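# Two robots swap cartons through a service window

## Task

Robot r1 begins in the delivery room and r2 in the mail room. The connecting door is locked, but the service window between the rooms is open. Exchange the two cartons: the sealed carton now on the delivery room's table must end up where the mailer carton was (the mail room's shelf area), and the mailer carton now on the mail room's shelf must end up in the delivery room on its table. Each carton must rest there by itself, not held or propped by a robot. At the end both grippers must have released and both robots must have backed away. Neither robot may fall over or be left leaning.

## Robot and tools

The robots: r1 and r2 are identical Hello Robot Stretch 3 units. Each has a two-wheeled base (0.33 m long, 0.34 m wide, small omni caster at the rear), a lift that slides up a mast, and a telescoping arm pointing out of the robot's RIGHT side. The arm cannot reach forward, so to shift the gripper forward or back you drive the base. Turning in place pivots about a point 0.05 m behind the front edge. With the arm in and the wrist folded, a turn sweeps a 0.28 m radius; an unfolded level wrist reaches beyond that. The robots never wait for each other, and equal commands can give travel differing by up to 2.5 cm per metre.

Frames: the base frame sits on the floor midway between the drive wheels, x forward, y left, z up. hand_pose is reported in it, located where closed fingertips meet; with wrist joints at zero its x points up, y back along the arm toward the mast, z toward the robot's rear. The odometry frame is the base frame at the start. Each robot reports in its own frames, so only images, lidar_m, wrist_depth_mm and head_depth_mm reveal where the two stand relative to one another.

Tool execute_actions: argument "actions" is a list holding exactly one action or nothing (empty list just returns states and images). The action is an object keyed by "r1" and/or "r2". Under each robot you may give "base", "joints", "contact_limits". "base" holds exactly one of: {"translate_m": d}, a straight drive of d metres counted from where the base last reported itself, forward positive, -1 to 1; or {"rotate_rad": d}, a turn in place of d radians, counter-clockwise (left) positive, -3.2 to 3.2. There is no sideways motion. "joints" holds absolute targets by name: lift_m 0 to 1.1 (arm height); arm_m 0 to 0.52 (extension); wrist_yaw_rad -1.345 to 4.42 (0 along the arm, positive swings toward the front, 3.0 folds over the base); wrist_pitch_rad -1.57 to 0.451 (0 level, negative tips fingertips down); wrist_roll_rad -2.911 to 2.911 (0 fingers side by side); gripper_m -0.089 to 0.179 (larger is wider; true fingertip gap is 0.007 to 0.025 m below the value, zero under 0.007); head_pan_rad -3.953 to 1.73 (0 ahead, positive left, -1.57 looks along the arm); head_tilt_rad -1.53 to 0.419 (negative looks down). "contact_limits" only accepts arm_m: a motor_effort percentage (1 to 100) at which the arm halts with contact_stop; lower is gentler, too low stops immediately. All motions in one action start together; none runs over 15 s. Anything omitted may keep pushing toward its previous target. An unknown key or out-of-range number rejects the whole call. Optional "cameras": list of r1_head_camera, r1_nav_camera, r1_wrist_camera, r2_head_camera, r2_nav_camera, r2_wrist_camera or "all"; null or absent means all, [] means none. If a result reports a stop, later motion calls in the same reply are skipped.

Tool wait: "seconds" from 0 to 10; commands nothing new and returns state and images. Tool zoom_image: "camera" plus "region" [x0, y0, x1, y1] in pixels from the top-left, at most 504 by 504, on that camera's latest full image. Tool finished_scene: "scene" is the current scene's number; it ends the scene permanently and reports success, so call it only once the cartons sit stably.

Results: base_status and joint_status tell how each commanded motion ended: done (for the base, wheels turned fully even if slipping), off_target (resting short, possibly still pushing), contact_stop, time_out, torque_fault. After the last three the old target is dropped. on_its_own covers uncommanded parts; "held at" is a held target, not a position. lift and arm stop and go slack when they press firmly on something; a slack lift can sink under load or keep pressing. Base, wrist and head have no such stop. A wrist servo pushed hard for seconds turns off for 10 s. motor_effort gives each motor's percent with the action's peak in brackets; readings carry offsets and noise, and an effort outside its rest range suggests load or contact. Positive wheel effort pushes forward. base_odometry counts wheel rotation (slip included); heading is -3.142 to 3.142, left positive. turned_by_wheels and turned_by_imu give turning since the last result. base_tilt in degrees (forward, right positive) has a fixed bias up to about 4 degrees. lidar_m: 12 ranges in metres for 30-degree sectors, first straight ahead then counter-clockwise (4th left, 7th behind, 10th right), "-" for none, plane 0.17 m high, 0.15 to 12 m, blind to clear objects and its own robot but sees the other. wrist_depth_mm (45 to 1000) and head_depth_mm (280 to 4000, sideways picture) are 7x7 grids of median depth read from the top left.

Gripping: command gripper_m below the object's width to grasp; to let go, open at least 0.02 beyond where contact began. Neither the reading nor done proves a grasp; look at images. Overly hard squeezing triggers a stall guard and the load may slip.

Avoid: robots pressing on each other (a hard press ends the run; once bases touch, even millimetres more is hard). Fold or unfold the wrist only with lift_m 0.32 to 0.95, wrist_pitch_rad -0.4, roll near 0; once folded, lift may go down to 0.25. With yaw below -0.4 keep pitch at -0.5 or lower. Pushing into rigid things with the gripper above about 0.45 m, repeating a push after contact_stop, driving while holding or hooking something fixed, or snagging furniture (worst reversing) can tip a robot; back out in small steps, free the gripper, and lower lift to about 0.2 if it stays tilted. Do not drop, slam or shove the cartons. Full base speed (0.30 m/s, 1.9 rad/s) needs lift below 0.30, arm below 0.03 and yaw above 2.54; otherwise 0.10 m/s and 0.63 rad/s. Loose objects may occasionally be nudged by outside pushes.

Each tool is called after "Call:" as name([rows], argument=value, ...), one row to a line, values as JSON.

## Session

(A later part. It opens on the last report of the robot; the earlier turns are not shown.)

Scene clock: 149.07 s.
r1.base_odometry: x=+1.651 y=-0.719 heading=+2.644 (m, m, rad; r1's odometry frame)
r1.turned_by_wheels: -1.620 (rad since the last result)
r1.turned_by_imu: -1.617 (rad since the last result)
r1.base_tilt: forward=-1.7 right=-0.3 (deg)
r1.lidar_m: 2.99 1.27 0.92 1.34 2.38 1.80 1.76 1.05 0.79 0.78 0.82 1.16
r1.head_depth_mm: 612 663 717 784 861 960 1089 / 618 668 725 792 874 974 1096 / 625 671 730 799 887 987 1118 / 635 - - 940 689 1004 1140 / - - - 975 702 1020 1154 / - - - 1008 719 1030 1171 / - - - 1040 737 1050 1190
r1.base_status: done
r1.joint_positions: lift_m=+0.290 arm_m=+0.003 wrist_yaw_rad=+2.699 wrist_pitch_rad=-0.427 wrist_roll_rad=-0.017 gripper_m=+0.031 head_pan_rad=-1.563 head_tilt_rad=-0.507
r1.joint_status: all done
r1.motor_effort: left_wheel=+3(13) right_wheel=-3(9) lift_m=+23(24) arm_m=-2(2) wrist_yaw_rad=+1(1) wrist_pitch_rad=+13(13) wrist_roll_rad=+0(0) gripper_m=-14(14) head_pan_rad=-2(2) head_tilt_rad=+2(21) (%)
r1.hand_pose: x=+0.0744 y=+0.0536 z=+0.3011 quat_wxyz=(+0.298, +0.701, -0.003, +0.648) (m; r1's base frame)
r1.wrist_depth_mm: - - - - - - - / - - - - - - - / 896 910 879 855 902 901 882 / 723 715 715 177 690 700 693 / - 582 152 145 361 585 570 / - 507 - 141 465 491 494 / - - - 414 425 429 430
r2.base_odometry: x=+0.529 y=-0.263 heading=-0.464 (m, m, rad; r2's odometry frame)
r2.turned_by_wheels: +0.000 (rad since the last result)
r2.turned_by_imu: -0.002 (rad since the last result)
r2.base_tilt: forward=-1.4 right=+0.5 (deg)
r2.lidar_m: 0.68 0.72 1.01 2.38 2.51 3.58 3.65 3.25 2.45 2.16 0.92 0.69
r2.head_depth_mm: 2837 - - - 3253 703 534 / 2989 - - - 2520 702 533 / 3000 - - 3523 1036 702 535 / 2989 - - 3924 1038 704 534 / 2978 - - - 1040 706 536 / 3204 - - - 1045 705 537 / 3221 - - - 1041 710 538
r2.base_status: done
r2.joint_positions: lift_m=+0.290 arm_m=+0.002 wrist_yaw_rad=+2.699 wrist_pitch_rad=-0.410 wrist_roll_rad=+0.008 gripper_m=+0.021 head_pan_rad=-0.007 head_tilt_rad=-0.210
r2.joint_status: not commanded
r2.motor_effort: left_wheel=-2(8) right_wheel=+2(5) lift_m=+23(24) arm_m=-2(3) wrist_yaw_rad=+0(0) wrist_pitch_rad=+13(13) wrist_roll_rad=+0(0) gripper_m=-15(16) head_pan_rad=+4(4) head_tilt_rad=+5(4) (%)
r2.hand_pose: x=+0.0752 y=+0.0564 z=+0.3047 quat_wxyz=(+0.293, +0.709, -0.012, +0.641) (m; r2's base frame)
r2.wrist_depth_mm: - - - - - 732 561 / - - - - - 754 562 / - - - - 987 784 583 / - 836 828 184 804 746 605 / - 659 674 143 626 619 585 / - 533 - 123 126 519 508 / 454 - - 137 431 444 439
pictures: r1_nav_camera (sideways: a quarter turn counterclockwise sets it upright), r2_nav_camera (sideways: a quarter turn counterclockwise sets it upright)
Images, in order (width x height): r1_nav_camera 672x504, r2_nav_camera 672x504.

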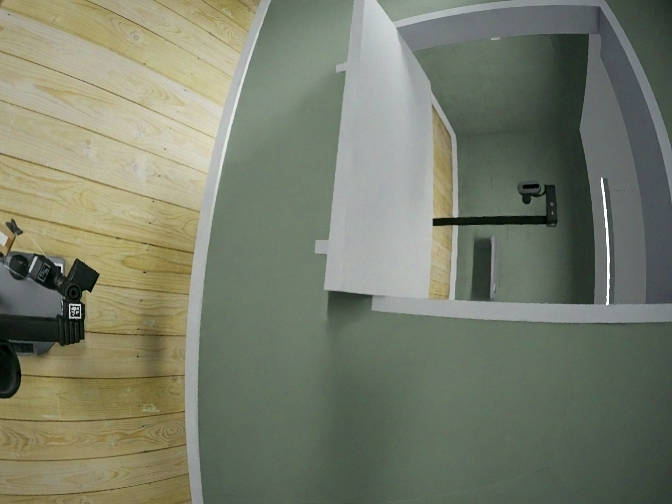

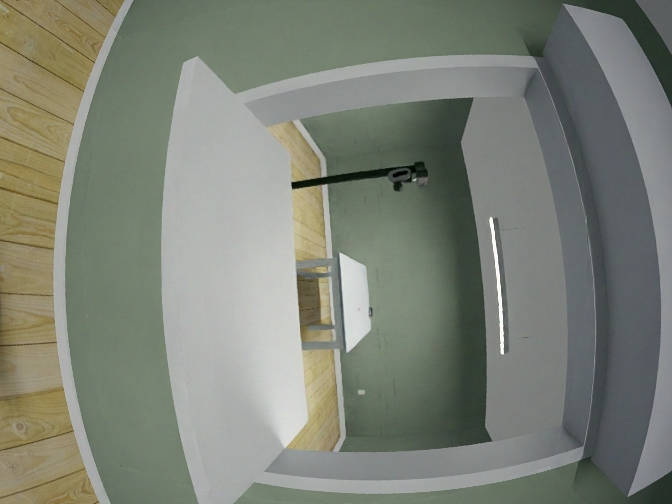

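Call:
execute_actions([
  {"r1":{"base":{"translate_m":0.2}},"r2":{"base":{"rotate_rad":1.5}}},
], cameras=[])

Call:
execute_actions([
  {"r1":{"joints":{"lift_m":0.95}},"r2":{"base":{"translate_m":-0.25},"joints":{"lift_m":0.95,"head_pan_rad":-1.57,"head_tilt_rad":-0.5}}},
], cameras=[])

Call:
execute_actions([
  {"r1":{"joints":{"wrist_yaw_rad":0}},"r2":{"joints":{"wrist_yaw_rad":0}}},
], cameras=["r1_nav_camera","r2_nav_camera","r1_wrist_camera","r2_wrist_camera"])

Scene clock: 162.67 s.
r1.base_odometry: x=+1.475 y=-0.624 heading=+2.644 (m, m, rad; r1's odometry frame)
r1.turned_by_wheels: +0.000 (rad since the last result)
r1.turned_by_imu: +0.001 (rad since the last result)
r1.base_tilt: forward=-1.7 right=-0.3 (deg)
r1.lidar_m: 2.80 2.95 1.12 0.87 2.65 2.01 1.96 1.07 0.81 0.79 0.83 1.18
r1.head_depth_mm: 622 670 730 795 834 974 1099 / - - - 895 660 992 1116 / - - - 916 676 1006 1131 / - - - 949 688 1017 1159 / - - - 976 703 1030 1174 / - - - 1005 718 1045 1194 / - - - 1032 733 1060 1212
r1.base_status: done
r1.joint_positions: lift_m=+0.290 arm_m=+0.003 wrist_yaw_rad=+2.699 wrist_pitch_rad=-0.427 wrist_roll_rad=-0.017 gripper_m=+0.031 head_pan_rad=-1.563 head_tilt_rad=-0.507
r1.joint_status: not commanded
r1.motor_effort: left_wheel=+3(13) right_wheel=-2(7) lift_m=+23(23) arm_m=-2(1) wrist_yaw_rad=+1(1) wrist_pitch_rad=+14(13) wrist_roll_rad=+0(0) gripper_m=-14(14) head_pan_rad=-2(2) head_tilt_rad=+2(3) (%)
r1.hand_pose: x=+0.0743 y=+0.0536 z=+0.3011 quat_wxyz=(+0.298, +0.701, -0.003, +0.648) (m; r1's base frame)
r1.wrist_depth_mm: - - - - - - - / - - - - - - - / 894 879 883 888 889 886 865 / 734 715 693 177 693 682 694 / - 572 151 146 358 575 568 / - 524 - 140 462 488 491 / - - - 412 429 423 432
r2.base_odometry: x=+0.529 y=-0.263 heading=+1.036 (m, m, rad; r2's odometry frame)
r2.turned_by_wheels: +1.500 (rad since the last result)
r2.turned_by_imu: +1.477 (rad since the last result)
r2.base_tilt: forward=-1.3 right=+0.5 (deg)
r2.lidar_m: 2.39 2.46 3.32 3.65 3.50 2.48 2.39 0.98 0.71 0.68 0.70 0.94
r2.head_depth_mm: 2105 2157 2257 2325 2333 2131 1700 / 2118 2196 2278 2384 2493 2231 1706 / 2138 2224 2292 2380 2505 2250 1703 / 2141 2221 2310 2399 2510 2237 1704 / 2132 2224 2313 2418 2513 2270 1701 / 2165 2238 2315 2402 2505 2256 1713 / 2164 2249 2333 2432 2528 2274 1716
r2.base_status: done
r2.joint_positions: lift_m=+0.290 arm_m=+0.002 wrist_yaw_rad=+2.699 wrist_pitch_rad=-0.410 wrist_roll_rad=+0.008 gripper_m=+0.021 head_pan_rad=-0.007 head_tilt_rad=-0.210
r2.joint_status: not commanded
r2.motor_effort: left_wheel=-2(10) right_wheel=+1(8) lift_m=+24(23) arm_m=-3(4) wrist_yaw_rad=+2(1) wrist_pitch_rad=+13(13) wrist_roll_rad=+0(0) gripper_m=-15(15) head_pan_rad=+5(4) head_tilt_rad=+4(4) (%)
r2.hand_pose: x=+0.0752 y=+0.0563 z=+0.3047 quat_wxyz=(+0.293, +0.709, -0.012, +0.641) (m; r2's base frame)
r2.wrist_depth_mm: - - - - - - - / - - - - - - - / - - - - - - - / - 839 842 182 802 802 746 / - 665 686 143 631 635 614 / - 551 - 124 127 522 513 / 457 - - 137 430 443 436
pictures: none
No camera images: the call's "cameras" was empty. Leave "cameras" out to get every camera's image.

Scene clock: 169.50 s.
r1.base_odometry: x=+1.475 y=-0.624 heading=+2.644 (m, m, rad; r1's odometry frame)
r1.turned_by_wheels: +0.000 (rad since the last result)
r1.turned_by_imu: -0.001 (rad since the last result)
r1.base_tilt: forward=-1.7 right=-0.3 (deg)
r1.lidar_m: 2.80 2.95 1.12 0.87 2.64 2.01 1.96 1.06 0.81 0.79 0.83 1.18
r1.head_depth_mm: 622 671 730 792 839 960 - / - - - 896 661 971 - / - - - 923 676 980 - / - - - 944 688 1001 - / - - - 981 704 1030 1149 / - - - 1003 719 1049 1193 / - 1567 - 1036 733 1063 1213
r1.base_status: not commanded
r1.joint_positions: lift_m=+0.950 arm_m=+0.003 wrist_yaw_rad=+2.699 wrist_pitch_rad=-0.427 wrist_roll_rad=-0.017 gripper_m=+0.031 head_pan_rad=-1.563 head_tilt_rad=-0.507
r1.joint_status: all done
r1.motor_effort: left_wheel=+3(3) right_wheel=-2(3) lift_m=+43(45) arm_m=-2(2) wrist_yaw_rad=+1(1) wrist_pitch_rad=+13(13) wrist_roll_rad=+0(0) gripper_m=-14(14) head_pan_rad=-2(2) head_tilt_rad=+2(3) (%)
r1.hand_pose: x=+0.0743 y=+0.0536 z=+0.9603 quat_wxyz=(+0.298, +0.701, -0.003, +0.648) (m; r1's base frame)
r1.wrist_depth_mm: - - - - - - - / - - 952 - - - - / - - - - - - - / - - - 178 - - - / - - 151 145 - - - / - - - 141 - - - / - - - - - - -
r2.base_odometry: x=+0.401 y=-0.478 heading=+1.036 (m, m, rad; r2's odometry frame)
r2.turned_by_wheels: +0.000 (rad since the last result)
r2.turned_by_imu: +0.000 (rad since the last result)
r2.base_tilt: forward=-1.2 right=+0.5 (deg)
r2.lidar_m: 2.44 2.72 3.69 3.65 3.13 2.22 2.13 0.99 0.71 0.68 0.71 0.95
r2.head_depth_mm: 539 591 646 713 798 888 - / - 707 704 727 638 888 - / - - 3931 838 617 731 - / - - 3969 840 621 570 - / - - 3936 846 621 925 - / - - - 849 624 933 1078 / - - - 855 627 937 1083
r2.base_status: done
r2.joint_positions: lift_m=+0.950 arm_m=+0.002 wrist_yaw_rad=+2.699 wrist_pitch_rad=-0.410 wrist_roll_rad=+0.008 gripper_m=+0.021 head_pan_rad=-1.563 head_tilt_rad=-0.494
r2.joint_status: all done
r2.motor_effort: left_wheel=-2(11) right_wheel=+1(4) lift_m=+39(41) arm_m=-2(3) wrist_yaw_rad=+1(1) wrist_pitch_rad=+13(13) wrist_roll_rad=+0(0) gripper_m=-15(16) head_pan_rad=-4(61) head_tilt_rad=-3(23) (%)
r2.hand_pose: x=+0.0752 y=+0.0563 z=+0.9641 quat_wxyz=(+0.293, +0.709, -0.012, +0.641) (m; r2's base frame)
r2.wrist_depth_mm: - - - - - - - / - - - - - - - / - - - - - - - / - - - 182 - - - / - - - 142 - - - / - - - 124 126 - - / - - - 138 - - -
pictures: none
No camera images: the call's "cameras" was empty. Leave "cameras" out to get every camera's image.

Scene clock: 171.83 s.
r1.base_odometry: x=+1.475 y=-0.624 heading=+2.644 (m, m, rad; r1's odometry frame)
r1.turned_by_wheels: +0.000 (rad since the last result)
r1.turned_by_imu: +0.000 (rad since the last result)
r1.base_tilt: forward=-1.8 right=-0.3 (deg)
r1.lidar_m: 2.80 2.95 1.12 0.87 2.65 2.01 1.96 1.06 0.81 0.79 0.83 1.18
r1.head_depth_mm: 620 671 731 795 836 950 - / - - - 892 657 - - / - - - 916 646 - 1146 / - - - 948 688 1012 1153 / - - - 975 703 1038 1165 / - - - 1007 719 1049 1191 / - 1571 1780 1033 734 1063 1221
r1.base_status: not commanded
r1.joint_positions: lift_m=+0.950 arm_m=+0.003 wrist_yaw_rad=+0.002 wrist_pitch_rad=-0.427 wrist_roll_rad=-0.017 gripper_m=+0.031 head_pan_rad=-1.563 head_tilt_rad=-0.507
r1.joint_status: all done
r1.motor_effort: left_wheel=+2(2) right_wheel=-2(2) lift_m=+42(43) arm_m=-1(2) wrist_yaw_rad=-2(4) wrist_pitch_rad=+13(13) wrist_roll_rad=+0(0) gripper_m=-14(14) head_pan_rad=-2(2) head_tilt_rad=+2(2) (%)
r1.hand_pose: x=-0.0211 y=-0.3715 z=+0.9603 quat_wxyz=(+0.697, +0.152, -0.685, -0.148) (m; r1's base frame)
r1.wrist_depth_mm: 825 823 808 796 574 489 479 / 518 522 524 515 522 524 513 / 388 383 384 380 378 568 556 / 685 695 525 177 640 648 629 / 779 757 151 145 425 719 696 / 905 895 868 141 846 795 803 / - - - - 936 920 918
r2.base_odometry: x=+0.401 y=-0.478 heading=+1.036 (m, m, rad; r2's odometry frame)
r2.turned_by_wheels: +0.000 (rad since the last result)
r2.turned_by_imu: +0.000 (rad since the last result)
r2.base_tilt: forward=-1.3 right=+0.5 (deg)
r2.lidar_m: 2.46 2.72 3.69 3.66 3.12 2.22 2.14 0.99 0.72 0.69 0.71 0.95
r2.head_depth_mm: 538 590 646 714 797 886 - / - 706 704 725 641 - - / - - 3901 835 560 - - / - - - 843 620 936 1065 / - - 3968 844 620 927 1060 / - - - 850 624 933 1074 / - - - 855 629 939 1087
r2.base_status: not commanded
r2.joint_positions: lift_m=+0.950 arm_m=+0.002 wrist_yaw_rad=+0.002 wrist_pitch_rad=-0.410 wrist_roll_rad=+0.008 gripper_m=+0.021 head_pan_rad=-1.563 head_tilt_rad=-0.494
r2.joint_status: all done
r2.motor_effort: left_wheel=-2(2) right_wheel=+2(1) lift_m=+39(39) arm_m=-2(3) wrist_yaw_rad=-1(1) wrist_pitch_rad=+13(13) wrist_roll_rad=+0(0) gripper_m=-16(15) head_pan_rad=-6(3) head_tilt_rad=-3(3) (%)
r2.hand_pose: x=-0.0212 y=-0.3727 z=+0.9641 quat_wxyz=(+0.690, +0.144, -0.694, -0.144) (m; r2's base frame)
r2.wrist_depth_mm: - - - - 393 386 381 / - 796 753 723 421 423 416 / 511 495 483 467 467 456 457 / 369 360 352 182 383 507 505 / 297 293 291 143 277 572 556 / 698 674 - 123 127 634 630 / 809 778 777 138 730 727 738
pictures: r1_nav_camera (sideways: a quarter turn counterclockwise sets it upright), r1_wrist_camera, r2_nav_camera (sideways: a quarter turn counterclockwise sets it upright), r2_wrist_camera
Images, in order (width x height): r1_nav_camera 672x504, r1_wrist_camera 644x364, r2_nav_camera 672x504, r2_wrist_camera 644x364.

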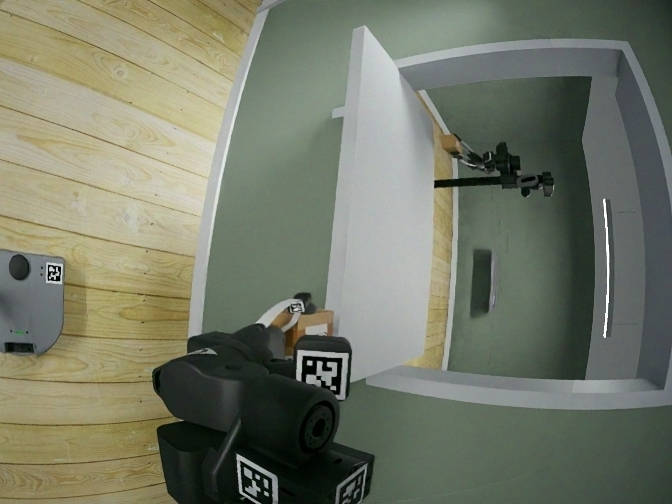

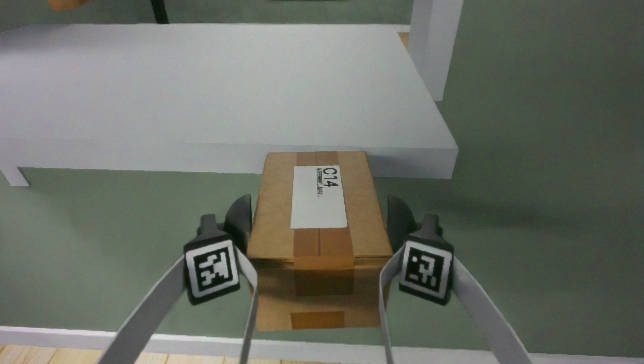

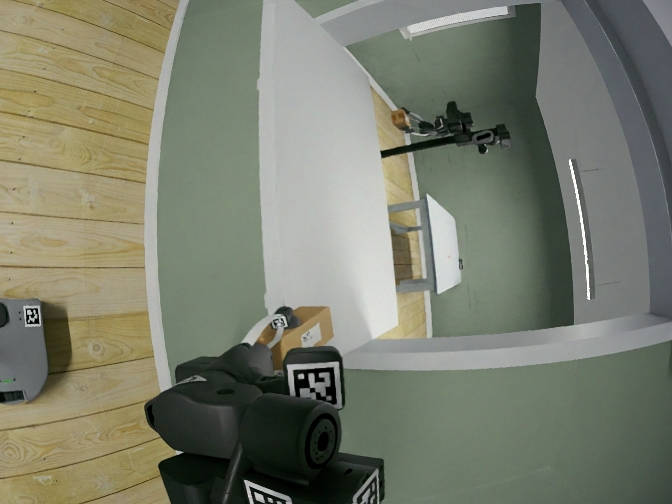

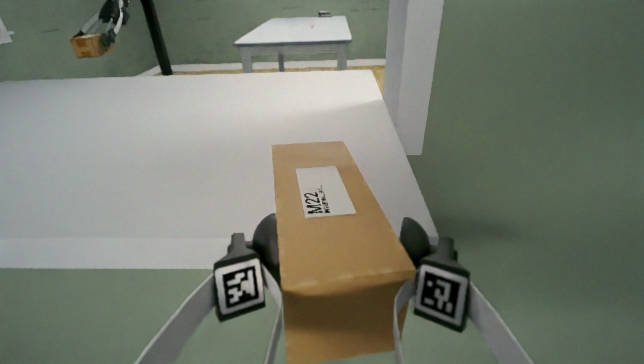

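Call:
execute_actions([
  {"r1":{"base":{"translate_m":0.08},"joints":{"lift_m":0.98,"arm_m":0.49}},"r2":{"base":{"translate_m":0.13},"joints":{"lift_m":0.97,"arm_m":0.42}}},
], cameras=["r1_wrist_camera","r2_wrist_camera"])

Call:
execute_actions([
  {"r1":{"joints":{"lift_m":0.93}},"r2":{"joints":{"lift_m":0.918}}},
], cameras=["r1_wrist_camera","r2_wrist_camera"])

Scene clock: 189.90 s.
r1.base_odometry: x=+1.405 y=-0.586 heading=+2.644 (m, m, rad; r1's odometry frame)
r1.turned_by_wheels: +0.000 (rad since the last result)
r1.turned_by_imu: +0.000 (rad since the last result)
r1.base_tilt: forward=-1.7 right=-0.3 (deg)
r1.lidar_m: 2.72 2.86 1.07 0.86 2.75 2.09 2.04 1.07 0.81 0.79 0.83 1.19
r1.head_depth_mm: - - - 823 675 981 1101 / - - - 898 692 996 1119 / - - - 861 674 1007 1140 / - - - 944 688 1022 1157 / - - - 974 702 1036 1180 / - 1564 - 1005 720 1050 1197 / - - 1014 981 733 1064 1220
r1.base_status: done
r1.joint_positions: lift_m=+0.980 arm_m=+0.490 wrist_yaw_rad=+0.000 wrist_pitch_rad=-0.427 wrist_roll_rad=-0.017 gripper_m=+0.031 head_pan_rad=-1.563 head_tilt_rad=-0.507
r1.joint_status: all done
r1.motor_effort: left_wheel=+2(9) right_wheel=-2(3) lift_m=+43(44) arm_m=+2(2) wrist_yaw_rad=+0(1) wrist_pitch_rad=+13(14) wrist_roll_rad=+0(0) gripper_m=-14(15) head_pan_rad=-2(2) head_tilt_rad=+3(2) (%)
r1.hand_pose: x=-0.0214 y=-0.8580 z=+0.9903 quat_wxyz=(+0.697, +0.151, -0.685, -0.149) (m; r1's base frame)
r1.wrist_depth_mm: - - - - - - - / - - - - - - - / 440 440 443 434 433 - - / 348 349 350 177 348 345 - / 289 289 151 145 218 289 300 / 248 247 234 141 230 248 246 / 216 215 216 205 215 215 216
r2.base_odometry: x=+0.467 y=-0.366 heading=+1.036 (m, m, rad; r2's odometry frame)
r2.turned_by_wheels: +0.000 (rad since the last result)
r2.turned_by_imu: -0.001 (rad since the last result)
r2.base_tilt: forward=-1.3 right=+0.4 (deg)
r2.lidar_m: 2.45 2.59 3.50 3.67 3.32 2.36 2.27 0.99 0.71 0.68 0.70 0.95
r2.head_depth_mm: - - - 788 612 894 1028 / - - - 809 614 901 1037 / - - - 795 617 911 1047 / - - 3971 839 619 916 1056 / - - 3192 845 620 918 1063 / - - - 848 624 928 1080 / - - - 853 627 933 1081
r2.base_status: done
r2.joint_positions: lift_m=+0.970 arm_m=+0.420 wrist_yaw_rad=+0.000 wrist_pitch_rad=-0.410 wrist_roll_rad=+0.008 gripper_m=+0.021 head_pan_rad=-1.563 head_tilt_rad=-0.494
r2.joint_status: all done
r2.motor_effort: left_wheel=-2(4) right_wheel=+2(4) lift_m=+38(38) arm_m=+3(3) wrist_yaw_rad=+1(0) wrist_pitch_rad=+13(13) wrist_roll_rad=+0(0) gripper_m=-16(15) head_pan_rad=-4(5) head_tilt_rad=-3(3) (%)
r2.hand_pose: x=-0.0215 y=-0.7900 z=+0.9841 quat_wxyz=(+0.690, +0.144, -0.695, -0.145) (m; r2's base frame)
r2.wrist_depth_mm: - - - - - - - / - - - - - - - / - - - - - - - / 403 395 389 186 378 394 - / 316 312 320 143 297 296 - / 260 261 - 123 126 245 251 / 222 219 218 137 200 209 207
pictures: r1_wrist_camera, r2_wrist_camera
Images, in order (width x height): r1_wrist_camera 644x364, r2_wrist_camera 644x364.

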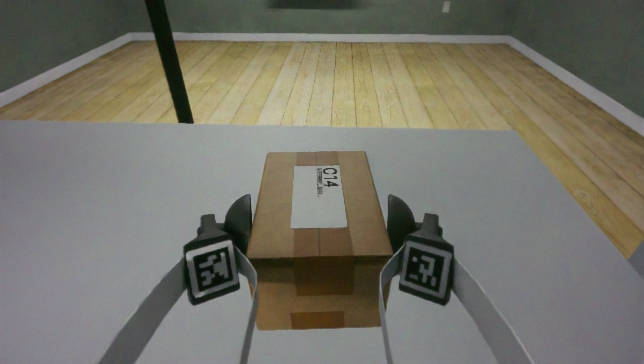

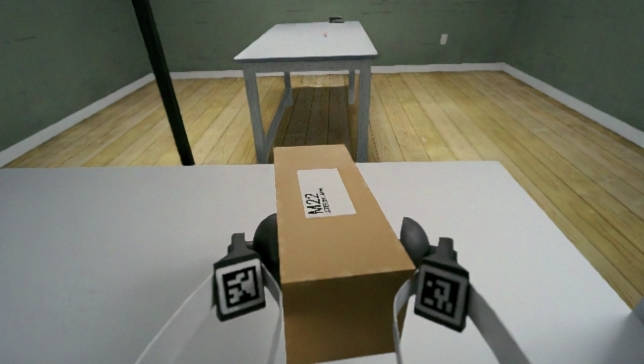

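Scene clock: 191.20 s.
r1.base_odometry: x=+1.405 y=-0.586 heading=+2.644 (m, m, rad; r1's odometry frame)
r1.turned_by_wheels: +0.000 (rad since the last result)
r1.turned_by_imu: +0.000 (rad since the last result)
r1.base_tilt: forward=-1.7 right=-0.2 (deg)
r1.lidar_m: 2.72 2.87 1.07 0.86 2.76 2.09 2.03 1.07 0.81 0.79 0.83 1.19
r1.head_depth_mm: - - - - 676 978 1108 / - - - 838 691 991 1122 / - - - 816 674 1006 1143 / - - - 942 688 1021 1161 / - - - 976 703 1034 1171 / - 1589 - 1007 718 1054 1202 / - - 1144 967 732 1073 1224
r1.base_status: not commanded
r1.joint_positions: lift_m=+0.930 arm_m=+0.490 wrist_yaw_rad=+0.000 wrist_pitch_rad=-0.427 wrist_roll_rad=-0.017 gripper_m=+0.031 head_pan_rad=-1.563 head_tilt_rad=-0.507
r1.joint_status: all done
r1.motor_effort: left_wheel=+2(2) right_wheel=-2(2) lift_m=+24(36) arm_m=+2(2) wrist_yaw_rad=+0(0) wrist_pitch_rad=+13(14) wrist_roll_rad=+0(0) gripper_m=-14(14) head_pan_rad=-2(2) head_tilt_rad=+2(2) (%)
r1.hand_pose: x=-0.0214 y=-0.8580 z=+0.9410 quat_wxyz=(+0.697, +0.151, -0.685, -0.149) (m; r1's base frame)
r1.wrist_depth_mm: - - - - - - - / - - - - - - - / 340 335 338 334 333 333 - / 267 266 266 178 265 266 265 / 223 222 151 145 185 220 218 / 190 188 178 141 178 187 187 / 165 165 165 157 164 165 163
r2.base_odometry: x=+0.467 y=-0.366 heading=+1.036 (m, m, rad; r2's odometry frame)
r2.turned_by_wheels: +0.000 (rad since the last result)
r2.turned_by_imu: +0.000 (rad since the last result)
r2.base_tilt: forward=-1.4 right=+0.5 (deg)
r2.lidar_m: 2.44 2.58 3.49 3.66 3.33 2.35 2.26 0.99 0.71 0.68 0.70 0.95
r2.head_depth_mm: - - - - 591 898 1027 / - - - 754 614 902 1039 / - - 3954 760 617 908 1046 / - - 3972 837 619 912 1059 / - - 3165 843 622 924 1061 / - - - 848 625 926 1071 / - 1554 - 852 626 933 1078
r2.base_status: not commanded
r2.joint_positions: lift_m=+0.918 arm_m=+0.420 wrist_yaw_rad=+0.000 wrist_pitch_rad=-0.407 wrist_roll_rad=+0.008 gripper_m=+0.021 head_pan_rad=-1.563 head_tilt_rad=-0.494
r2.joint_status: all done
r2.motor_effort: left_wheel=-2(2) right_wheel=+1(2) lift_m=+23(31) arm_m=+3(2) wrist_yaw_rad=+0(0) wrist_pitch_rad=+11(13) wrist_roll_rad=+0(0) gripper_m=-15(15) head_pan_rad=-5(4) head_tilt_rad=-3(3) (%)
r2.hand_pose: x=-0.0215 y=-0.7905 z=+0.9335 quat_wxyz=(+0.690, +0.143, -0.695, -0.144) (m; r2's base frame)
r2.wrist_depth_mm: - - - - - - - / - - - - - - - / - - - 386 381 - - / 302 298 294 184 282 278 - / 238 234 241 143 222 220 218 / 194 193 - 124 126 184 181 / 167 164 163 139 151 157 155
pictures: r1_wrist_camera, r2_wrist_camera
Images, in order (width x height): r1_wrist_camera 644x364, r2_wrist_camera 644x364.

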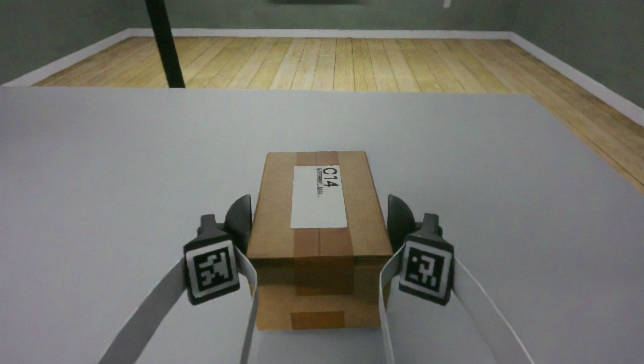

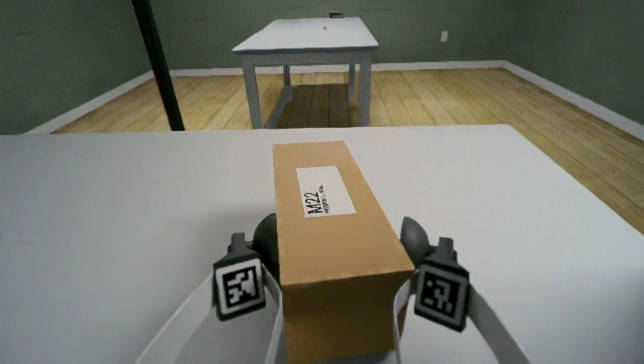

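Call:
execute_actions([
  {"r1":{"joints":{"gripper_m":0.15,"lift_m":0.927}},"r2":{"joints":{"gripper_m":0.15,"lift_m":0.915}}},
], cameras=[])

Call:
execute_actions([
  {"r1":{"joints":{"arm_m":0.22}},"r2":{"joints":{"arm_m":0.17}}},
], cameras=[])

Call:
execute_actions([
  {"r1":{"base":{"translate_m":0.36}},"r2":{"base":{"translate_m":0.36}}},
], cameras=["r1_wrist_camera","r2_wrist_camera"])

Scene clock: 199.73 s.
r1.base_odometry: x=+1.405 y=-0.586 heading=+2.644 (m, m, rad; r1's odometry frame)
r1.turned_by_wheels: +0.000 (rad since the last result)
r1.turned_by_imu: +0.000 (rad since the last result)
r1.base_tilt: forward=-1.8 right=-0.2 (deg)
r1.lidar_m: 2.72 2.87 1.07 0.86 2.75 2.09 2.04 1.07 0.81 0.79 0.83 1.19
r1.head_depth_mm: - - - - 677 980 1105 / - - - 841 689 991 1121 / - - - 821 675 1006 1141 / - - - 941 687 1023 1154 / - - - 973 703 1035 1179 / - 1588 - 1005 719 1055 1204 / - - 1201 971 735 1067 1218
r1.base_status: not commanded
r1.joint_positions: lift_m=+0.927 arm_m=+0.490 wrist_yaw_rad=+0.000 wrist_pitch_rad=-0.422 wrist_roll_rad=-0.017 gripper_m=+0.150 head_pan_rad=-1.563 head_tilt_rad=-0.507
r1.joint_status: all done
r1.motor_effort: left_wheel=+2(2) right_wheel=-2(2) lift_m=+23(23) arm_m=+2(2) wrist_yaw_rad=-1(0) wrist_pitch_rad=+11(14) wrist_roll_rad=+0(0) gripper_m=+0(82) head_pan_rad=-2(2) head_tilt_rad=+2(2) (%)
r1.hand_pose: x=-0.0214 y=-0.8586 z=+0.9391 quat_wxyz=(+0.698, +0.150, -0.685, -0.147) (m; r1's base frame)
r1.wrist_depth_mm: - - - - - - - / - - - - - - - / 338 338 337 336 335 333 - / 266 266 264 180 267 266 262 / 220 228 213 150 218 224 216 / 191 182 181 144 181 182 186 / 159 163 163 158 162 163 162
r2.base_odometry: x=+0.467 y=-0.366 heading=+1.036 (m, m, rad; r2's odometry frame)
r2.turned_by_wheels: +0.000 (rad since the last result)
r2.turned_by_imu: +0.000 (rad since the last result)
r2.base_tilt: forward=-1.4 right=+0.5 (deg)
r2.lidar_m: 2.43 2.58 3.50 3.65 3.32 2.35 2.26 0.99 0.71 0.68 0.70 0.95
r2.head_depth_mm: - - - - 591 894 1030 / - - - 755 614 904 1036 / - - 3929 759 617 907 1050 / - - 3958 838 618 915 1058 / - - 3184 842 622 922 1061 / - - - 849 625 927 1070 / - 1550 - 852 627 932 1076
r2.base_status: not commanded
r2.joint_positions: lift_m=+0.915 arm_m=+0.420 wrist_yaw_rad=+0.000 wrist_pitch_rad=-0.404 wrist_roll_rad=+0.008 gripper_m=+0.150 head_pan_rad=-1.563 head_tilt_rad=-0.494
r2.joint_status: all done
r2.motor_effort: left_wheel=-2(2) right_wheel=+1(2) lift_m=+23(22) arm_m=+2(3) wrist_yaw_rad=+0(0) wrist_pitch_rad=+10(11) wrist_roll_rad=+0(0) gripper_m=+0(82) head_pan_rad=-4(4) head_tilt_rad=-3(3) (%)
r2.hand_pose: x=-0.0215 y=-0.7908 z=+0.9311 quat_wxyz=(+0.690, +0.142, -0.695, -0.143) (m; r2's base frame)
r2.wrist_depth_mm: - - - - - - - / - - - - - - - / - - 393 386 374 - - / 300 293 284 182 278 272 - / 232 235 228 145 211 221 213 / 192 199 187 125 171 181 179 / - 157 159 142 152 151 151
pictures: none
No camera images: the call's "cameras" was empty. Leave "cameras" out to get every camera's image.

Scene clock: 202.93 s.
r1.base_odometry: x=+1.405 y=-0.586 heading=+2.644 (m, m, rad; r1's odometry frame)
r1.turned_by_wheels: +0.000 (rad since the last result)
r1.turned_by_imu: +0.000 (rad since the last result)
r1.base_tilt: forward=-1.7 right=-0.2 (deg)
r1.lidar_m: 2.72 2.86 1.07 0.86 2.76 2.10 2.04 1.07 0.81 0.79 0.83 1.19
r1.head_depth_mm: - - - 986 - 983 1100 / - - - 1053 - 996 1119 / - - - 923 - 1014 1140 / - - - 947 684 1024 1163 / - - - 974 703 1042 1177 / - 1593 1710 1007 718 1052 1197 / - - - 1031 736 1068 1217
r1.base_status: not commanded
r1.joint_positions: lift_m=+0.927 arm_m=+0.220 wrist_yaw_rad=+0.000 wrist_pitch_rad=-0.421 wrist_roll_rad=-0.017 gripper_m=+0.150 head_pan_rad=-1.563 head_tilt_rad=-0.507
r1.joint_status: all done
r1.motor_effort: left_wheel=+2(2) right_wheel=-2(2) lift_m=+23(23) arm_m=-2(3) wrist_yaw_rad=+0(0) wrist_pitch_rad=+11(11) wrist_roll_rad=+0(0) gripper_m=+0(0) head_pan_rad=-2(2) head_tilt_rad=+3(3) (%)
r1.hand_pose: x=-0.0214 y=-0.5892 z=+0.9393 quat_wxyz=(+0.698, +0.149, -0.685, -0.147) (m; r1's base frame)
r1.wrist_depth_mm: - - - - - - 290 / 461 464 459 363 460 403 314 / 337 338 340 340 340 335 334 / 270 267 270 266 265 265 280 / 223 230 221 221 220 227 222 / 194 183 188 187 188 181 187 / 675 190 184 180 175 172 172
r2.base_odometry: x=+0.467 y=-0.366 heading=+1.036 (m, m, rad; r2's odometry frame)
r2.turned_by_wheels: +0.000 (rad since the last result)
r2.turned_by_imu: +0.000 (rad since the last result)
r2.base_tilt: forward=-1.3 right=+0.5 (deg)
r2.lidar_m: 2.44 2.59 3.51 3.66 3.33 2.35 2.27 0.99 0.71 0.68 0.70 0.95
r2.head_depth_mm: - - - 872 - 942 1028 / - - - 900 - 943 1041 / - - 3670 810 - 946 1047 / - - 3956 840 598 912 1055 / - - 3178 845 622 919 1063 / - - 3993 848 623 924 1071 / - 1540 3849 853 626 935 1076
r2.base_status: not commanded
r2.joint_positions: lift_m=+0.915 arm_m=+0.170 wrist_yaw_rad=+0.000 wrist_pitch_rad=-0.404 wrist_roll_rad=+0.008 gripper_m=+0.150 head_pan_rad=-1.563 head_tilt_rad=-0.494
r2.joint_status: all done
r2.motor_effort: left_wheel=-2(3) right_wheel=+1(2) lift_m=+23(23) arm_m=-3(4) wrist_yaw_rad=+1(0) wrist_pitch_rad=+10(10) wrist_roll_rad=-1(0) gripper_m=+0(0) head_pan_rad=-4(5) head_tilt_rad=-3(3) (%)
r2.hand_pose: x=-0.0215 y=-0.5414 z=+0.9311 quat_wxyz=(+0.690, +0.142, -0.695, -0.143) (m; r2's base frame)
r2.wrist_depth_mm: - - - - - - 257 / 627 - - 490 572 509 258 / 422 406 391 357 381 345 272 / 303 296 291 284 278 273 283 / 236 239 229 225 223 225 215 / 194 199 189 187 183 183 180 / - 159 161 159 158 152 152
pictures: none
No camera images: the call's "cameras" was empty. Leave "cameras" out to get every camera's image.

Scene clock: 207.70 s.
r1.base_odometry: x=+1.089 y=-0.414 heading=+2.644 (m, m, rad; r1's odometry frame)
r1.turned_by_wheels: +0.000 (rad since the last result)
r1.turned_by_imu: +0.001 (rad since the last result)
r1.base_tilt: forward=-1.8 right=-0.3 (deg)
r1.lidar_m: 2.36 2.49 0.89 1.04 0.90 2.45 2.40 1.09 0.83 0.81 0.85 1.22
r1.head_depth_mm: - - - 994 - 1001 1129 / - 1510 - 1049 - 1027 1147 / - - - 987 - 1038 1169 / - - - 881 750 1049 1194 / - - - 973 737 1058 1215 / - - - 893 755 1075 1227 / 768 753 805 878 965 1095 1240
r1.base_status: done
r1.joint_positions: lift_m=+0.927 arm_m=+0.220 wrist_yaw_rad=+0.000 wrist_pitch_rad=-0.421 wrist_roll_rad=-0.017 gripper_m=+0.150 head_pan_rad=-1.563 head_tilt_rad=-0.507
r1.joint_status: not commanded
r1.motor_effort: left_wheel=+2(9) right_wheel=-2(4) lift_m=+23(23) arm_m=-2(2) wrist_yaw_rad=-1(0) wrist_pitch_rad=+11(11) wrist_roll_rad=+0(0) gripper_m=+0(1) head_pan_rad=-2(2) head_tilt_rad=+2(3) (%)
r1.hand_pose: x=-0.0214 y=-0.5892 z=+0.9393 quat_wxyz=(+0.698, +0.149, -0.685, -0.147) (m; r1's base frame)
r1.wrist_depth_mm: 397 - - - - - - / 398 462 359 459 464 456 397 / 338 338 308 335 333 334 336 / 267 268 268 266 267 266 264 / 222 229 222 222 219 226 220 / 199 199 194 193 191 188 187 / 672 658 646 618 599 592 198
r2.base_odometry: x=+0.651 y=-0.056 heading=+1.036 (m, m, rad; r2's odometry frame)
r2.turned_by_wheels: +0.000 (rad since the last result)
r2.turned_by_imu: -0.001 (rad since the last result)
r2.base_tilt: forward=-1.4 right=+0.5 (deg)
r2.lidar_m: 2.14 2.21 2.97 3.66 3.80 2.74 2.63 0.98 0.70 0.67 0.69 0.93
r2.head_depth_mm: - - 3619 917 - 928 1019 / 1447 1495 3658 899 - 929 1026 / - 2830 3635 884 - 934 1037 / - - 3985 776 599 901 1046 / - - - 843 621 912 1052 / - - - 848 625 912 1061 / - - 3857 772 626 924 1066
r2.base_status: done
r2.joint_positions: lift_m=+0.915 arm_m=+0.170 wrist_yaw_rad=+0.000 wrist_pitch_rad=-0.404 wrist_roll_rad=+0.008 gripper_m=+0.150 head_pan_rad=-1.563 head_tilt_rad=-0.494
r2.joint_status: not commanded
r2.motor_effort: left_wheel=-1(3) right_wheel=+2(6) lift_m=+23(23) arm_m=-3(2) wrist_yaw_rad=+0(0) wrist_pitch_rad=+10(10) wrist_roll_rad=+0(0) gripper_m=+0(0) head_pan_rad=-3(5) head_tilt_rad=-3(2) (%)
r2.hand_pose: x=-0.0215 y=-0.5414 z=+0.9311 quat_wxyz=(+0.690, +0.142, -0.695, -0.143) (m; r2's base frame)
r2.wrist_depth_mm: - - - - - - - / - - - 607 581 555 415 / 382 410 287 385 375 365 360 / 302 295 289 286 281 274 269 / 235 238 229 226 223 223 216 / 193 199 188 188 185 182 180 / - 157 161 159 158 152 152
pictures: r1_wrist_camera, r2_wrist_camera
Images, in order (width x height): r1_wrist_camera 644x364, r2_wrist_camera 644x364.

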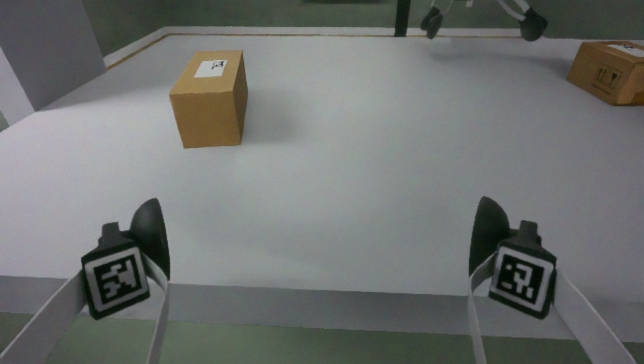

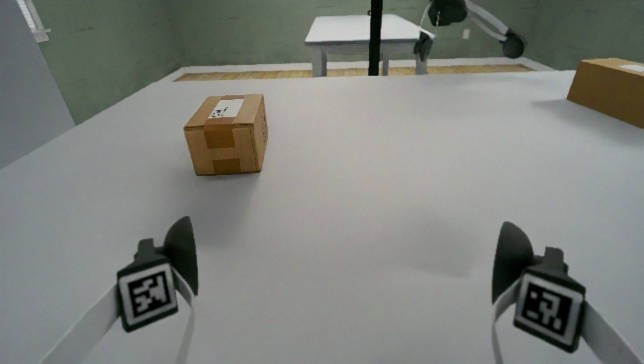

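Call:
execute_actions([
  {"r1":{"base":{"translate_m":0.085},"joints":{"arm_m":0.28}},"r2":{"base":{"translate_m":0.08},"joints":{"arm_m":0.22}}},
], cameras=["r1_wrist_camera","r2_wrist_camera"])

Call:
execute_actions([
  {"r1":{"joints":{"arm_m":0.40}},"r2":{"joints":{"arm_m":0.32}}},
], cameras=["r1_wrist_camera","r2_wrist_camera"])

Scene clock: 215.17 s.
r1.base_odometry: x=+1.014 y=-0.373 heading=+2.644 (m, m, rad; r1's odometry frame)
r1.turned_by_wheels: +0.000 (rad since the last result)
r1.turned_by_imu: +0.000 (rad since the last result)
r1.base_tilt: forward=-1.7 right=-0.3 (deg)
r1.lidar_m: 2.28 2.41 0.86 1.31 1.08 2.54 2.48 1.10 0.83 0.82 0.86 1.23
r1.head_depth_mm: - 1485 - - 666 1011 1137 / - - - - 946 1019 1154 / - - - 1045 959 1037 1173 / - - - 950 718 1053 1195 / - - - 918 736 1071 1218 / 779 751 798 869 955 1086 1230 / 680 739 803 883 981 1102 1257
r1.base_status: done
r1.joint_positions: lift_m=+0.927 arm_m=+0.280 wrist_yaw_rad=+0.000 wrist_pitch_rad=-0.421 wrist_roll_rad=-0.017 gripper_m=+0.150 head_pan_rad=-1.563 head_tilt_rad=-0.507
r1.joint_status: all done
r1.motor_effort: left_wheel=+3(7) right_wheel=-2(4) lift_m=+23(23) arm_m=+2(2) wrist_yaw_rad=-1(0) wrist_pitch_rad=+11(11) wrist_roll_rad=+0(0) gripper_m=+1(0) head_pan_rad=-2(2) head_tilt_rad=+3(2) (%)
r1.hand_pose: x=-0.0214 y=-0.6487 z=+0.9393 quat_wxyz=(+0.698, +0.149, -0.685, -0.147) (m; r1's base frame)
r1.wrist_depth_mm: 301 - - - - - - / 307 406 462 425 458 460 461 / 328 341 339 251 339 334 337 / 267 268 265 256 267 267 266 / 220 230 220 221 220 226 219 / 193 182 188 186 188 182 187 / 160 163 164 164 164 162 163
r2.base_odometry: x=+0.692 y=+0.012 heading=+1.036 (m, m, rad; r2's odometry frame)
r2.turned_by_wheels: +0.000 (rad since the last result)
r2.turned_by_imu: +0.000 (rad since the last result)
r2.base_tilt: forward=-1.3 right=+0.4 (deg)
r2.lidar_m: 2.06 2.13 2.86 3.66 3.78 2.82 2.70 0.98 0.70 0.67 0.69 0.93
r2.head_depth_mm: 1440 1608 3596 918 - 884 1014 / - 2533 3602 - - 888 1022 / - - 3927 930 - 896 1034 / - - 3973 839 598 902 1038 / - - - 846 622 904 1046 / - - 3996 788 624 913 1057 / 606 605 651 719 770 921 1058
r2.base_status: done
r2.joint_positions: lift_m=+0.915 arm_m=+0.220 wrist_yaw_rad=+0.000 wrist_pitch_rad=-0.404 wrist_roll_rad=+0.008 gripper_m=+0.150 head_pan_rad=-1.563 head_tilt_rad=-0.494
r2.joint_status: all done
r2.motor_effort: left_wheel=-1(5) right_wheel=+2(4) lift_m=+23(23) arm_m=+3(3) wrist_yaw_rad=+0(0) wrist_pitch_rad=+10(10) wrist_roll_rad=+0(0) gripper_m=+0(0) head_pan_rad=-4(4) head_tilt_rad=-3(3) (%)
r2.hand_pose: x=-0.0215 y=-0.5908 z=+0.9311 quat_wxyz=(+0.690, +0.142, -0.695, -0.143) (m; r2's base frame)
r2.wrist_depth_mm: 305 - - - - - - / 309 - - - - - 532 / 308 405 399 277 374 365 354 / 287 296 287 244 278 273 267 / 234 237 229 227 221 224 215 / 194 199 189 186 184 182 180 / - 158 160 159 157 152 151
pictures: r1_wrist_camera, r2_wrist_camera
Images, in order (width x height): r1_wrist_camera 644x364, r2_wrist_camera 644x364.

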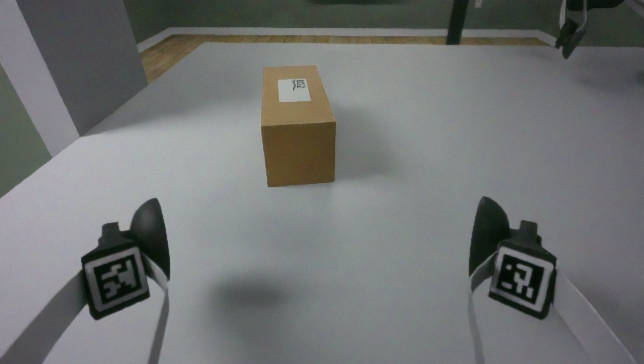

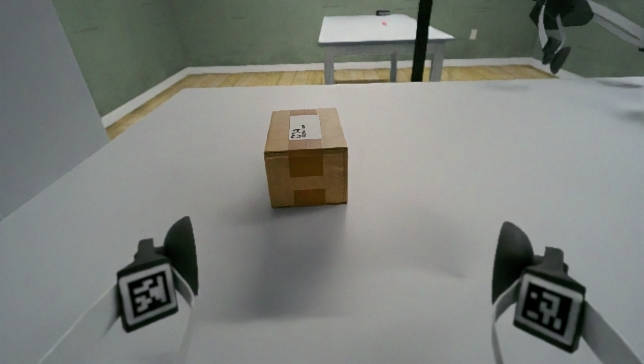

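Scene clock: 217.30 s.
r1.base_odometry: x=+1.014 y=-0.373 heading=+2.644 (m, m, rad; r1's odometry frame)
r1.turned_by_wheels: +0.000 (rad since the last result)
r1.turned_by_imu: +0.000 (rad since the last result)
r1.base_tilt: forward=-1.7 right=-0.2 (deg)
r1.lidar_m: 2.28 2.40 0.86 1.32 1.08 2.55 2.48 1.10 0.84 0.82 0.86 1.22
r1.head_depth_mm: - 1482 - - 679 1012 1142 / - - - 780 690 1021 1155 / - - - - 706 1039 1178 / - - - 949 722 1052 1195 / - - - 915 736 1068 1213 / 778 752 798 871 958 1083 1231 / 678 737 805 886 980 1104 1252
r1.base_status: not commanded
r1.joint_positions: lift_m=+0.927 arm_m=+0.400 wrist_yaw_rad=+0.000 wrist_pitch_rad=-0.421 wrist_roll_rad=-0.017 gripper_m=+0.150 head_pan_rad=-1.563 head_tilt_rad=-0.507
r1.joint_status: all done
r1.motor_effort: left_wheel=+3(2) right_wheel=-2(2) lift_m=+23(23) arm_m=+2(2) wrist_yaw_rad=+0(1) wrist_pitch_rad=+11(11) wrist_roll_rad=+0(0) gripper_m=+0(0) head_pan_rad=-2(2) head_tilt_rad=+3(3) (%)
r1.hand_pose: x=-0.0214 y=-0.7687 z=+0.9393 quat_wxyz=(+0.698, +0.149, -0.685, -0.147) (m; r1's base frame)
r1.wrist_depth_mm: - - - - - - - / 292 - 459 463 456 454 453 / 293 334 324 321 338 336 330 / 269 268 195 193 266 266 264 / 222 228 159 152 221 228 218 / 194 181 153 154 188 181 187 / 159 163 162 163 163 163 163
r2.base_odometry: x=+0.692 y=+0.012 heading=+1.036 (m, m, rad; r2's odometry frame)
r2.turned_by_wheels: +0.000 (rad since the last result)
r2.turned_by_imu: +0.000 (rad since the last result)
r2.base_tilt: forward=-1.3 right=+0.4 (deg)
r2.lidar_m: 2.06 2.12 2.86 3.68 3.79 2.82 2.71 0.97 0.70 0.67 0.69 0.93
r2.head_depth_mm: 1445 2485 3857 - 613 884 1014 / - 2501 3925 - 604 888 1022 / - - 3910 - 597 897 1033 / - - 3934 843 619 898 1040 / - - - 844 623 908 1045 / - - 3984 786 624 908 1049 / 606 605 652 712 771 916 1063
r2.base_status: not commanded
r2.joint_positions: lift_m=+0.915 arm_m=+0.320 wrist_yaw_rad=+0.000 wrist_pitch_rad=-0.404 wrist_roll_rad=+0.008 gripper_m=+0.150 head_pan_rad=-1.563 head_tilt_rad=-0.494
r2.joint_status: all done
r2.motor_effort: left_wheel=-2(2) right_wheel=+2(1) lift_m=+23(23) arm_m=+4(3) wrist_yaw_rad=+1(2) wrist_pitch_rad=+10(10) wrist_roll_rad=+0(0) gripper_m=+0(0) head_pan_rad=-4(6) head_tilt_rad=-3(3) (%)
r2.hand_pose: x=-0.0215 y=-0.6908 z=+0.9311 quat_wxyz=(+0.690, +0.142, -0.695, -0.143) (m; r2's base frame)
r2.wrist_depth_mm: - - - - - - - / - - - - - - - / - 405 396 383 376 362 357 / 297 292 272 199 278 272 269 / 235 237 157 150 221 222 215 / 193 198 152 152 183 183 179 / - 157 160 159 156 152 151
pictures: r1_wrist_camera, r2_wrist_camera
Images, in order (width x height): r1_wrist_camera 644x364, r2_wrist_camera 644x364.

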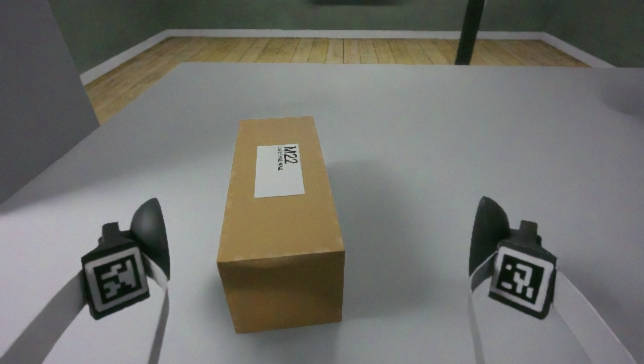

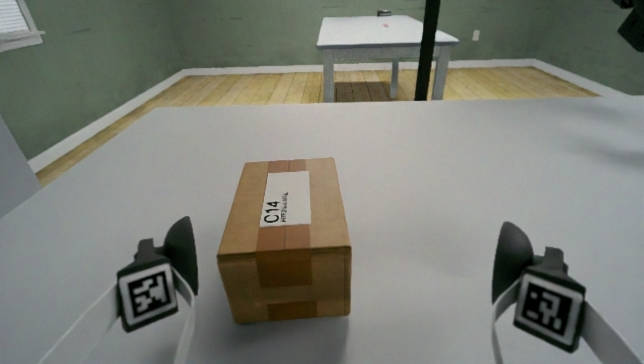

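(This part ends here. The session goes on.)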